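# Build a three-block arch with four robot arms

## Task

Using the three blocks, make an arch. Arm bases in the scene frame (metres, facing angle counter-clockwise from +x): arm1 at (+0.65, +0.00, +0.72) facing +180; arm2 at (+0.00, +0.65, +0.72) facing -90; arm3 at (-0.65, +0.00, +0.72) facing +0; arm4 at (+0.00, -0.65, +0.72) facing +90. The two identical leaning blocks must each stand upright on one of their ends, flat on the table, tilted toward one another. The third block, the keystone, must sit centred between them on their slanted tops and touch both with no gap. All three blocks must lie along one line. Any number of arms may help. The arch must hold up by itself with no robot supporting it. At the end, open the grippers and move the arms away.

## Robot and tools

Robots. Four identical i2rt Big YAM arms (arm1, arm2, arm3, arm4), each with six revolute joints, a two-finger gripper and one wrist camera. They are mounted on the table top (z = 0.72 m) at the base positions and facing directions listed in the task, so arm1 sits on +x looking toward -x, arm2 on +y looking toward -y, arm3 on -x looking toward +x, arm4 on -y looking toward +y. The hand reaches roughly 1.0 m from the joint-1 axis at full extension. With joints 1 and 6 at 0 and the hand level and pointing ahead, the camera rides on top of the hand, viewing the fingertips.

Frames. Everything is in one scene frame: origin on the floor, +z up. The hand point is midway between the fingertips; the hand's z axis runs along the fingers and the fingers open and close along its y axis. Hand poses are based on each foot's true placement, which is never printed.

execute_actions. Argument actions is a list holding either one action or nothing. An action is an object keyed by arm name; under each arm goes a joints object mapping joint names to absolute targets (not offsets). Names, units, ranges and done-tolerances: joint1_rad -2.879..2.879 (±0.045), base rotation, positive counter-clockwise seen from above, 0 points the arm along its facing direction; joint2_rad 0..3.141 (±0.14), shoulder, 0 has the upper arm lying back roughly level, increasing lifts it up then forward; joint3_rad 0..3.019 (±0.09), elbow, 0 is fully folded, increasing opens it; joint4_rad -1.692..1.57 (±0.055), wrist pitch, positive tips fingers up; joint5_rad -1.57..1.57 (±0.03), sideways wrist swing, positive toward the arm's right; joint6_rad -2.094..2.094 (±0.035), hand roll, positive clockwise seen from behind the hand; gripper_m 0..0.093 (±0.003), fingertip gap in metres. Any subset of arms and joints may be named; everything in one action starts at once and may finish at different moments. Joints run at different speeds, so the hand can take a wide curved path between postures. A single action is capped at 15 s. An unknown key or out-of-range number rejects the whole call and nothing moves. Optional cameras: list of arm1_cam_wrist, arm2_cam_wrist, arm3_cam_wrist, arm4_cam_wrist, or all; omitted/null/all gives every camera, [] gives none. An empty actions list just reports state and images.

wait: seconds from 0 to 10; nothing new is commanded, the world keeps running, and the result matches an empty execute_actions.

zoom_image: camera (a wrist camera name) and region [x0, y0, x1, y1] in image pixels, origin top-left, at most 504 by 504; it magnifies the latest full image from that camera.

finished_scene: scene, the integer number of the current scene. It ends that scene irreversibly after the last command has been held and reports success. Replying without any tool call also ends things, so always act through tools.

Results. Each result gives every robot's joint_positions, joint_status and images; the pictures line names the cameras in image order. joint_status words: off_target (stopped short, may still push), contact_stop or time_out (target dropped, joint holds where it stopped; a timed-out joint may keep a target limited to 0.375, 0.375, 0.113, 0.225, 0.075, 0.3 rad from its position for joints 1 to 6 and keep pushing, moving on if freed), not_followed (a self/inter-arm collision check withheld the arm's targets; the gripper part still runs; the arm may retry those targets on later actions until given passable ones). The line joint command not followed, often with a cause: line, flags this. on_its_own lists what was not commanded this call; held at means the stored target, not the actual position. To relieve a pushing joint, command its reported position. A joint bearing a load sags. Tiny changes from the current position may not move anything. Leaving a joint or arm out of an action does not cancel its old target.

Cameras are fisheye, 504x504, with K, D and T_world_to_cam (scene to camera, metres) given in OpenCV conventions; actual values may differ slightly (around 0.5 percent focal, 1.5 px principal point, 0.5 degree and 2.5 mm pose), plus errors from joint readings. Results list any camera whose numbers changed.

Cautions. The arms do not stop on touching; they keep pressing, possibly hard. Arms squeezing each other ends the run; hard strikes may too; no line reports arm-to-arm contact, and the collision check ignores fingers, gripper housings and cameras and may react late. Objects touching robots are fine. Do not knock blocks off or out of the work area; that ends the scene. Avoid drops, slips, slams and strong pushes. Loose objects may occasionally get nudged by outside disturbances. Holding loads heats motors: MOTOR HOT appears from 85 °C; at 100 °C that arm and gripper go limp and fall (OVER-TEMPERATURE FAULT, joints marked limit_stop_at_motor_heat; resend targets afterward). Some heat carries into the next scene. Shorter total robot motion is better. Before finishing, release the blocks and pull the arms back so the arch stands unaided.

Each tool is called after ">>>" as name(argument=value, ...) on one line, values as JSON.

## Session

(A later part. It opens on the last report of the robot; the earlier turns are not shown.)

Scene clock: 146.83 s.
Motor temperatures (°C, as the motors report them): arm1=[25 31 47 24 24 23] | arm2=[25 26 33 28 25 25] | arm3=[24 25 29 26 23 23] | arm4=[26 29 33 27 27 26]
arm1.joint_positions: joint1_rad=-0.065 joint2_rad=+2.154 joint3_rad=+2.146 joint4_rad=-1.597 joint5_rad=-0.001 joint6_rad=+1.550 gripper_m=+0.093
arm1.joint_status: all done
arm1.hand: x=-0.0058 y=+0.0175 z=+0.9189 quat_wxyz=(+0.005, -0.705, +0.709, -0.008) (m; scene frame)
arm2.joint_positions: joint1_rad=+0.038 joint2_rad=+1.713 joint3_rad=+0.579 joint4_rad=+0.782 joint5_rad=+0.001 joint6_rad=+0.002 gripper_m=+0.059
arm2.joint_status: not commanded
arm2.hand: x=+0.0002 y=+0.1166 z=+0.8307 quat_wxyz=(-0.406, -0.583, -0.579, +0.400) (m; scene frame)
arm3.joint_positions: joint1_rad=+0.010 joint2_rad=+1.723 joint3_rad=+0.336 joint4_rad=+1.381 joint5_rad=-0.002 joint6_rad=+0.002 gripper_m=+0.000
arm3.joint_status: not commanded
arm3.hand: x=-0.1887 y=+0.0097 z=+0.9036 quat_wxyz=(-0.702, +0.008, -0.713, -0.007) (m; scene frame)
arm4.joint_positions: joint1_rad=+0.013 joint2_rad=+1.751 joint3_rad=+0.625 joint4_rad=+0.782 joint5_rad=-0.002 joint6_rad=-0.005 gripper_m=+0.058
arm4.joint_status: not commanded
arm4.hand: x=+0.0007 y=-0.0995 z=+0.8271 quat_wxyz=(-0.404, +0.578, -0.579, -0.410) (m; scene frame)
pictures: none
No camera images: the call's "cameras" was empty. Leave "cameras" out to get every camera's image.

>>> execute_actions(actions=[{"arm1":{"joints":{"gripper_m":0.045}}}], cameras=[])

>>> execute_actions(actions=[{"arm1":{"joints":{"joint1_rad":-0.052,"joint2_rad":2.12}}}], cameras=["arm3_cam_wrist"])

>>> zoom_image(camera="arm3_cam_wrist", region=[130, 60, 400, 220])

Scene clock: 153.73 s.
Motor temperatures (°C, as the motors report them): arm1=[25 32 46 24 24 23] | arm2=[25 26 33 28 25 25] | arm3=[24 25 29 26 23 23] | arm4=[26 29 33 27 27 26]
arm1.joint_positions: joint1_rad=-0.065 joint2_rad=+2.154 joint3_rad=+2.146 joint4_rad=-1.594 joint5_rad=-0.001 joint6_rad=+1.551 gripper_m=+0.060
arm1.joint_status: gripper_m off_target (ended at +0.060, target +0.045)
arm1.hand: x=-0.0064 y=+0.0175 z=+0.9189 quat_wxyz=(+0.004, -0.705, +0.709, -0.007) (m; scene frame)
arm2.joint_positions: joint1_rad=+0.038 joint2_rad=+1.713 joint3_rad=+0.579 joint4_rad=+0.782 joint5_rad=+0.001 joint6_rad=+0.002 gripper_m=+0.059
arm2.joint_status: not commanded
arm2.hand: x=+0.0002 y=+0.1166 z=+0.8305 quat_wxyz=(-0.406, -0.583, -0.579, +0.400) (m; scene frame)
arm3.joint_positions: joint1_rad=+0.010 joint2_rad=+1.723 joint3_rad=+0.336 joint4_rad=+1.381 joint5_rad=-0.002 joint6_rad=+0.002 gripper_m=+0.000
arm3.joint_status: not commanded
arm3.hand: x=-0.1887 y=+0.0097 z=+0.9036 quat_wxyz=(-0.702, +0.008, -0.713, -0.007) (m; scene frame)
arm4.joint_positions: joint1_rad=+0.013 joint2_rad=+1.751 joint3_rad=+0.625 joint4_rad=+0.782 joint5_rad=-0.002 joint6_rad=-0.005 gripper_m=+0.058
arm4.joint_status: not commanded
arm4.hand: x=+0.0007 y=-0.0995 z=+0.8271 quat_wxyz=(-0.404, +0.578, -0.579, -0.410) (m; scene frame)
pictures: none
No camera images: the call's "cameras" was empty. Leave "cameras" out to get every camera's image.

Scene clock: 154.13 s.
Motor temperatures (°C, as the motors report them): arm1=[25 32 46 24 24 23] | arm2=[25 26 33 28 25 25] | arm3=[24 25 29 26 23 23] | arm4=[26 29 33 27 27 26]
arm1.joint_positions: joint1_rad=-0.065 joint2_rad=+2.154 joint3_rad=+2.146 joint4_rad=-1.594 joint5_rad=-0.001 joint6_rad=+1.551 gripper_m=+0.060
arm1.joint_status: all done
arm1.hand: x=-0.0065 y=+0.0173 z=+0.9189 quat_wxyz=(+0.004, -0.705, +0.709, -0.007) (m; scene frame)
arm2.joint_positions: joint1_rad=+0.038 joint2_rad=+1.713 joint3_rad=+0.579 joint4_rad=+0.782 joint5_rad=+0.001 joint6_rad=+0.002 gripper_m=+0.059
arm2.joint_status: not commanded
arm2.hand: x=+0.0002 y=+0.1166 z=+0.8305 quat_wxyz=(-0.406, -0.583, -0.579, +0.400) (m; scene frame)
arm3.joint_positions: joint1_rad=+0.010 joint2_rad=+1.723 joint3_rad=+0.336 joint4_rad=+1.381 joint5_rad=-0.002 joint6_rad=+0.002 gripper_m=+0.000
arm3.joint_status: not commanded
arm3.hand: x=-0.1887 y=+0.0097 z=+0.9036 quat_wxyz=(-0.702, +0.008, -0.713, -0.007) (m; scene frame)
arm4.joint_positions: joint1_rad=+0.013 joint2_rad=+1.751 joint3_rad=+0.625 joint4_rad=+0.782 joint5_rad=-0.002 joint6_rad=-0.005 gripper_m=+0.058
arm4.joint_status: not commanded
arm4.hand: x=+0.0007 y=-0.0995 z=+0.8271 quat_wxyz=(-0.404, +0.578, -0.579, -0.410) (m; scene frame)
pictures: arm3_cam_wrist
camera_calibration (this result's frames):
arm3_cam_wrist: T_world_to_cam=[[0.0205432, -0.99978, 0.00419336, 0.0137121], [-0.592136, -0.0155463, -0.805688, 0.620775], [0.805576, 0.0140684, -0.592325, 0.815714], [0, 0, 0, 1]] pos_world=[-0.289818, 0.0118841, 0.983261]
Images, in order (width x height): arm3_cam_wrist 504x504.

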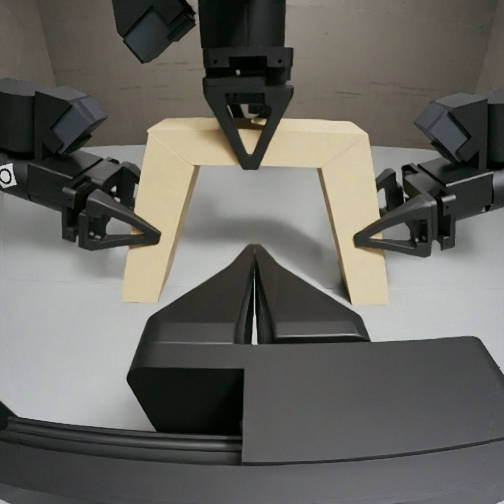

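Region (130, 60, 400, 220) of arm3_cam_wrist's 504x504 image, scaled by 1.867, with more detail than that image has; it fills the top 299 rows of this view, and the rest is white.

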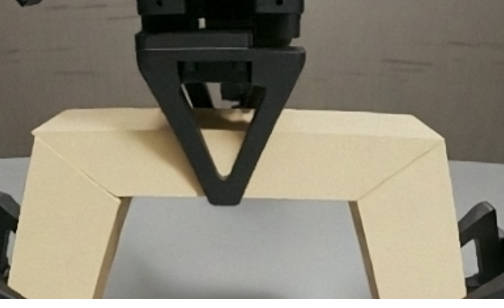

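>>> execute_actions(actions=[{"arm1":{"joints":{"joint1_rad":-0.065,"joint2_rad":2.14,"gripper_m":0.093}}}], cameras=[])

>>> execute_actions(actions=[{"arm1":{"joints":{"joint2_rad":2.02}},"arm2":{"joints":{"gripper_m":0.093}},"arm4":{"joints":{"gripper_m":0.093}}}], cameras=["arm3_cam_wrist","arm1_cam_wrist"])

>>> zoom_image(camera="arm3_cam_wrist", region=[100, 90, 410, 320])

Scene clock: 161.27 s.
Motor temperatures (°C, as the motors report them): arm1=[25 33 45 24 24 23] | arm2=[25 26 33 28 25 25] | arm3=[24 25 29 26 23 23] | arm4=[26 29 33 27 27 26]
arm1.joint_positions: joint1_rad=-0.065 joint2_rad=+2.154 joint3_rad=+2.146 joint4_rad=-1.594 joint5_rad=-0.001 joint6_rad=+1.551 gripper_m=+0.093
arm1.joint_status: all done
arm1.hand: x=-0.0065 y=+0.0173 z=+0.9189 quat_wxyz=(+0.004, -0.705, +0.709, -0.007) (m; scene frame)
arm2.joint_positions: joint1_rad=+0.038 joint2_rad=+1.713 joint3_rad=+0.579 joint4_rad=+0.782 joint5_rad=+0.001 joint6_rad=+0.002 gripper_m=+0.059
arm2.joint_status: not commanded
arm2.hand: x=+0.0002 y=+0.1166 z=+0.8305 quat_wxyz=(-0.406, -0.583, -0.579, +0.400) (m; scene frame)
arm3.joint_positions: joint1_rad=+0.010 joint2_rad=+1.723 joint3_rad=+0.336 joint4_rad=+1.381 joint5_rad=-0.002 joint6_rad=+0.002 gripper_m=+0.000
arm3.joint_status: not commanded
arm3.hand: x=-0.1887 y=+0.0097 z=+0.9036 quat_wxyz=(-0.702, +0.008, -0.713, -0.007) (m; scene frame)
arm4.joint_positions: joint1_rad=+0.013 joint2_rad=+1.751 joint3_rad=+0.625 joint4_rad=+0.782 joint5_rad=-0.002 joint6_rad=-0.005 gripper_m=+0.058
arm4.joint_status: not commanded
arm4.hand: x=+0.0007 y=-0.0995 z=+0.8271 quat_wxyz=(-0.404, +0.578, -0.579, -0.410) (m; scene frame)
pictures: none
No camera images: the call's "cameras" was empty. Leave "cameras" out to get every camera's image.

Scene clock: 162.33 s.
Motor temperatures (°C, as the motors report them): arm1=[25 33 45 24 24 23] | arm2=[25 26 33 28 25 25] | arm3=[24 25 29 26 23 23] | arm4=[26 29 33 27 27 26]
arm1.joint_positions: joint1_rad=-0.065 joint2_rad=+2.013 joint3_rad=+2.146 joint4_rad=-1.594 joint5_rad=-0.001 joint6_rad=+1.551 gripper_m=+0.093
arm1.joint_status: all done
arm1.hand: x=+0.0054 y=+0.0171 z=+1.0078 quat_wxyz=(-0.044, -0.704, +0.708, +0.044) (m; scene frame)
arm2.joint_positions: joint1_rad=+0.038 joint2_rad=+1.713 joint3_rad=+0.584 joint4_rad=+0.803 joint5_rad=+0.001 joint6_rad=+0.001 gripper_m=+0.093
arm2.joint_status: all done
arm2.hand: x=+0.0001 y=+0.1125 z=+0.8378 quat_wxyz=(-0.414, -0.577, -0.574, +0.408) (m; scene frame)
arm3.joint_positions: joint1_rad=+0.010 joint2_rad=+1.723 joint3_rad=+0.336 joint4_rad=+1.381 joint5_rad=-0.002 joint6_rad=+0.002 gripper_m=+0.000
arm3.joint_status: not commanded
arm3.hand: x=-0.1887 y=+0.0097 z=+0.9036 quat_wxyz=(-0.702, +0.008, -0.713, -0.007) (m; scene frame)
arm4.joint_positions: joint1_rad=+0.013 joint2_rad=+1.751 joint3_rad=+0.626 joint4_rad=+0.796 joint5_rad=-0.001 joint6_rad=-0.005 gripper_m=+0.093
arm4.joint_status: all done
arm4.hand: x=+0.0008 y=-0.0980 z=+0.8308 quat_wxyz=(-0.409, +0.575, -0.576, -0.414) (m; scene frame)
pictures: arm1_cam_wrist, arm3_cam_wrist
camera_calibration (this result's frames):
arm1_cam_wrist: T_world_to_cam=[[0.990552, -0.0170438, -0.136075, 0.134825], [0.0653183, -0.813833, 0.577416, -0.560225], [-0.120584, -0.580849, -0.805031, 0.948672], [0, 0, 0, 1]] pos_world=[0.0174366, 0.097403, 1.10554]
arm3_cam_wrist: T_world_to_cam=[[0.0205432, -0.99978, 0.00419336, 0.0137121], [-0.592136, -0.0155463, -0.805688, 0.620775], [0.805576, 0.0140684, -0.592325, 0.815714], [0, 0, 0, 1]] pos_world=[-0.289818, 0.0118841, 0.983261]
Images, in order (width x height): arm1_cam_wrist 504x504, arm3_cam_wrist 504x504.

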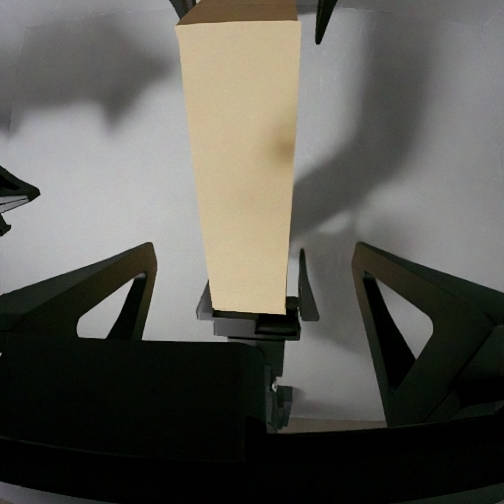

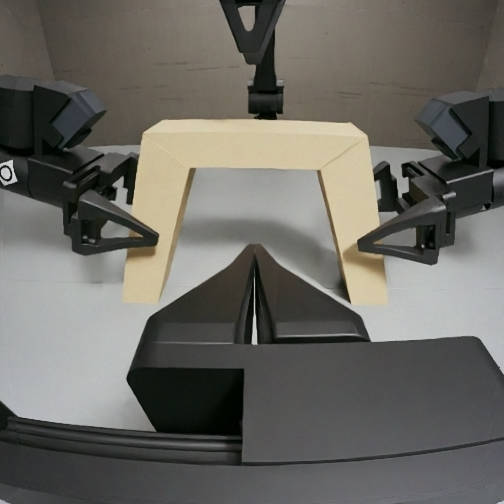

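Region (100, 90, 410, 320) of arm3_cam_wrist's 504x504 image, scaled by 1.626, with more detail than that image has; it fills the top 374 rows of this view, and the rest is white.

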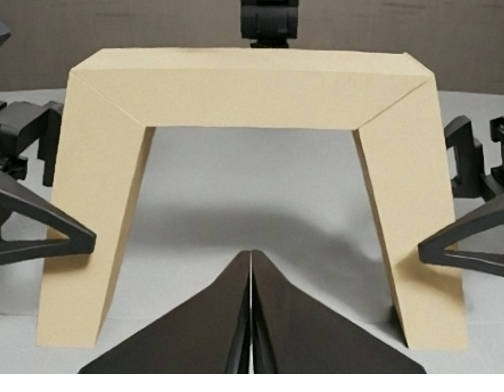

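Settled flat. Retracting.

>>> execute_actions(actions=[{"arm1":{"joints":{"joint2_rad":1.4,"joint3_rad":1.5}},"arm2":{"joints":{"joint2_rad":1.5,"joint3_rad":0.33,"joint4_rad":0.8}},"arm4":{"joints":{"joint2_rad":1.5,"joint3_rad":0.33,"joint4_rad":0.8}}}], cameras=["arm3_cam_wrist"])

>>> zoom_image(camera="arm3_cam_wrist", region=[100, 90, 410, 320])

Scene clock: 169.03 s.
Motor temperatures (°C, as the motors report them): arm1=[25 32 45 24 24 23] | arm2=[25 26 33 27 25 25] | arm3=[24 25 29 26 23 23] | arm4=[26 29 32 27 27 26]
arm1.joint_positions: joint1_rad=-0.065 joint2_rad=+1.405 joint3_rad=+1.491 joint4_rad=-1.588 joint5_rad=-0.001 joint6_rad=+1.551 gripper_m=+0.093
arm1.joint_status: all done
arm1.hand: x=+0.2332 y=+0.0114 z=+1.0574 quat_wxyz=(-0.030, -0.704, +0.709, +0.029) (m; scene frame)
arm2.joint_positions: joint1_rad=+0.038 joint2_rad=+1.499 joint3_rad=+0.319 joint4_rad=+0.803 joint5_rad=+0.001 joint6_rad=+0.001 gripper_m=+0.093
arm2.joint_status: all done
arm2.hand: x=-0.0001 y=+0.2149 z=+0.8359 quat_wxyz=(-0.399, -0.587, -0.584, +0.393) (m; scene frame)
arm3.joint_positions: joint1_rad=+0.010 joint2_rad=+1.723 joint3_rad=+0.336 joint4_rad=+1.381 joint5_rad=-0.002 joint6_rad=+0.002 gripper_m=+0.000
arm3.joint_status: not commanded
arm3.hand: x=-0.1887 y=+0.0097 z=+0.9036 quat_wxyz=(-0.702, +0.008, -0.713, -0.007) (m; scene frame)
arm4.joint_positions: joint1_rad=+0.013 joint2_rad=+1.496 joint3_rad=+0.325 joint4_rad=+0.796 joint5_rad=-0.001 joint6_rad=-0.005 gripper_m=+0.093
arm4.joint_status: all done
arm4.hand: x=+0.0009 y=-0.2132 z=+0.8351 quat_wxyz=(-0.395, +0.584, -0.585, -0.401) (m; scene frame)
pictures: arm3_cam_wrist
camera_calibration (this result's frames):
arm3_cam_wrist: T_world_to_cam=[[0.0205432, -0.99978, 0.00419336, 0.0137121], [-0.592136, -0.0155463, -0.805688, 0.620775], [0.805576, 0.0140684, -0.592325, 0.815714], [0, 0, 0, 1]] pos_world=[-0.289818, 0.0118841, 0.983261]
Images, in order (width x height): arm3_cam_wrist 504x504.

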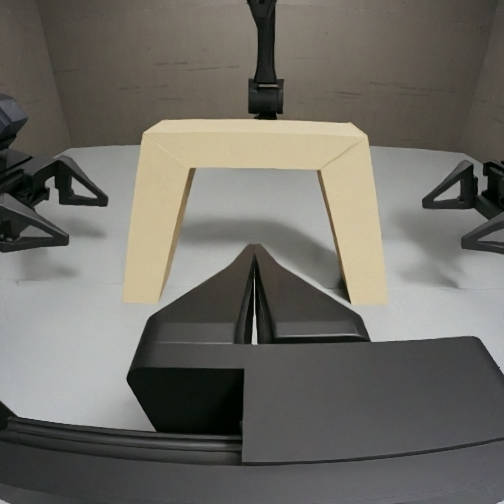

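Region (100, 90, 410, 320) of arm3_cam_wrist's 504x504 image, scaled by 1.626, with more detail than that image has; it fills the top 374 rows of this view, and the rest is white.

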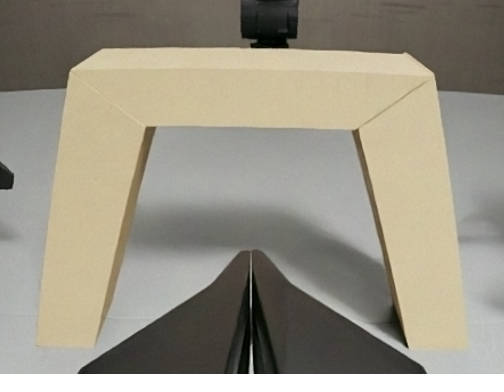

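>>> finished_scene(scene=2)

The scene is finished: the task was done.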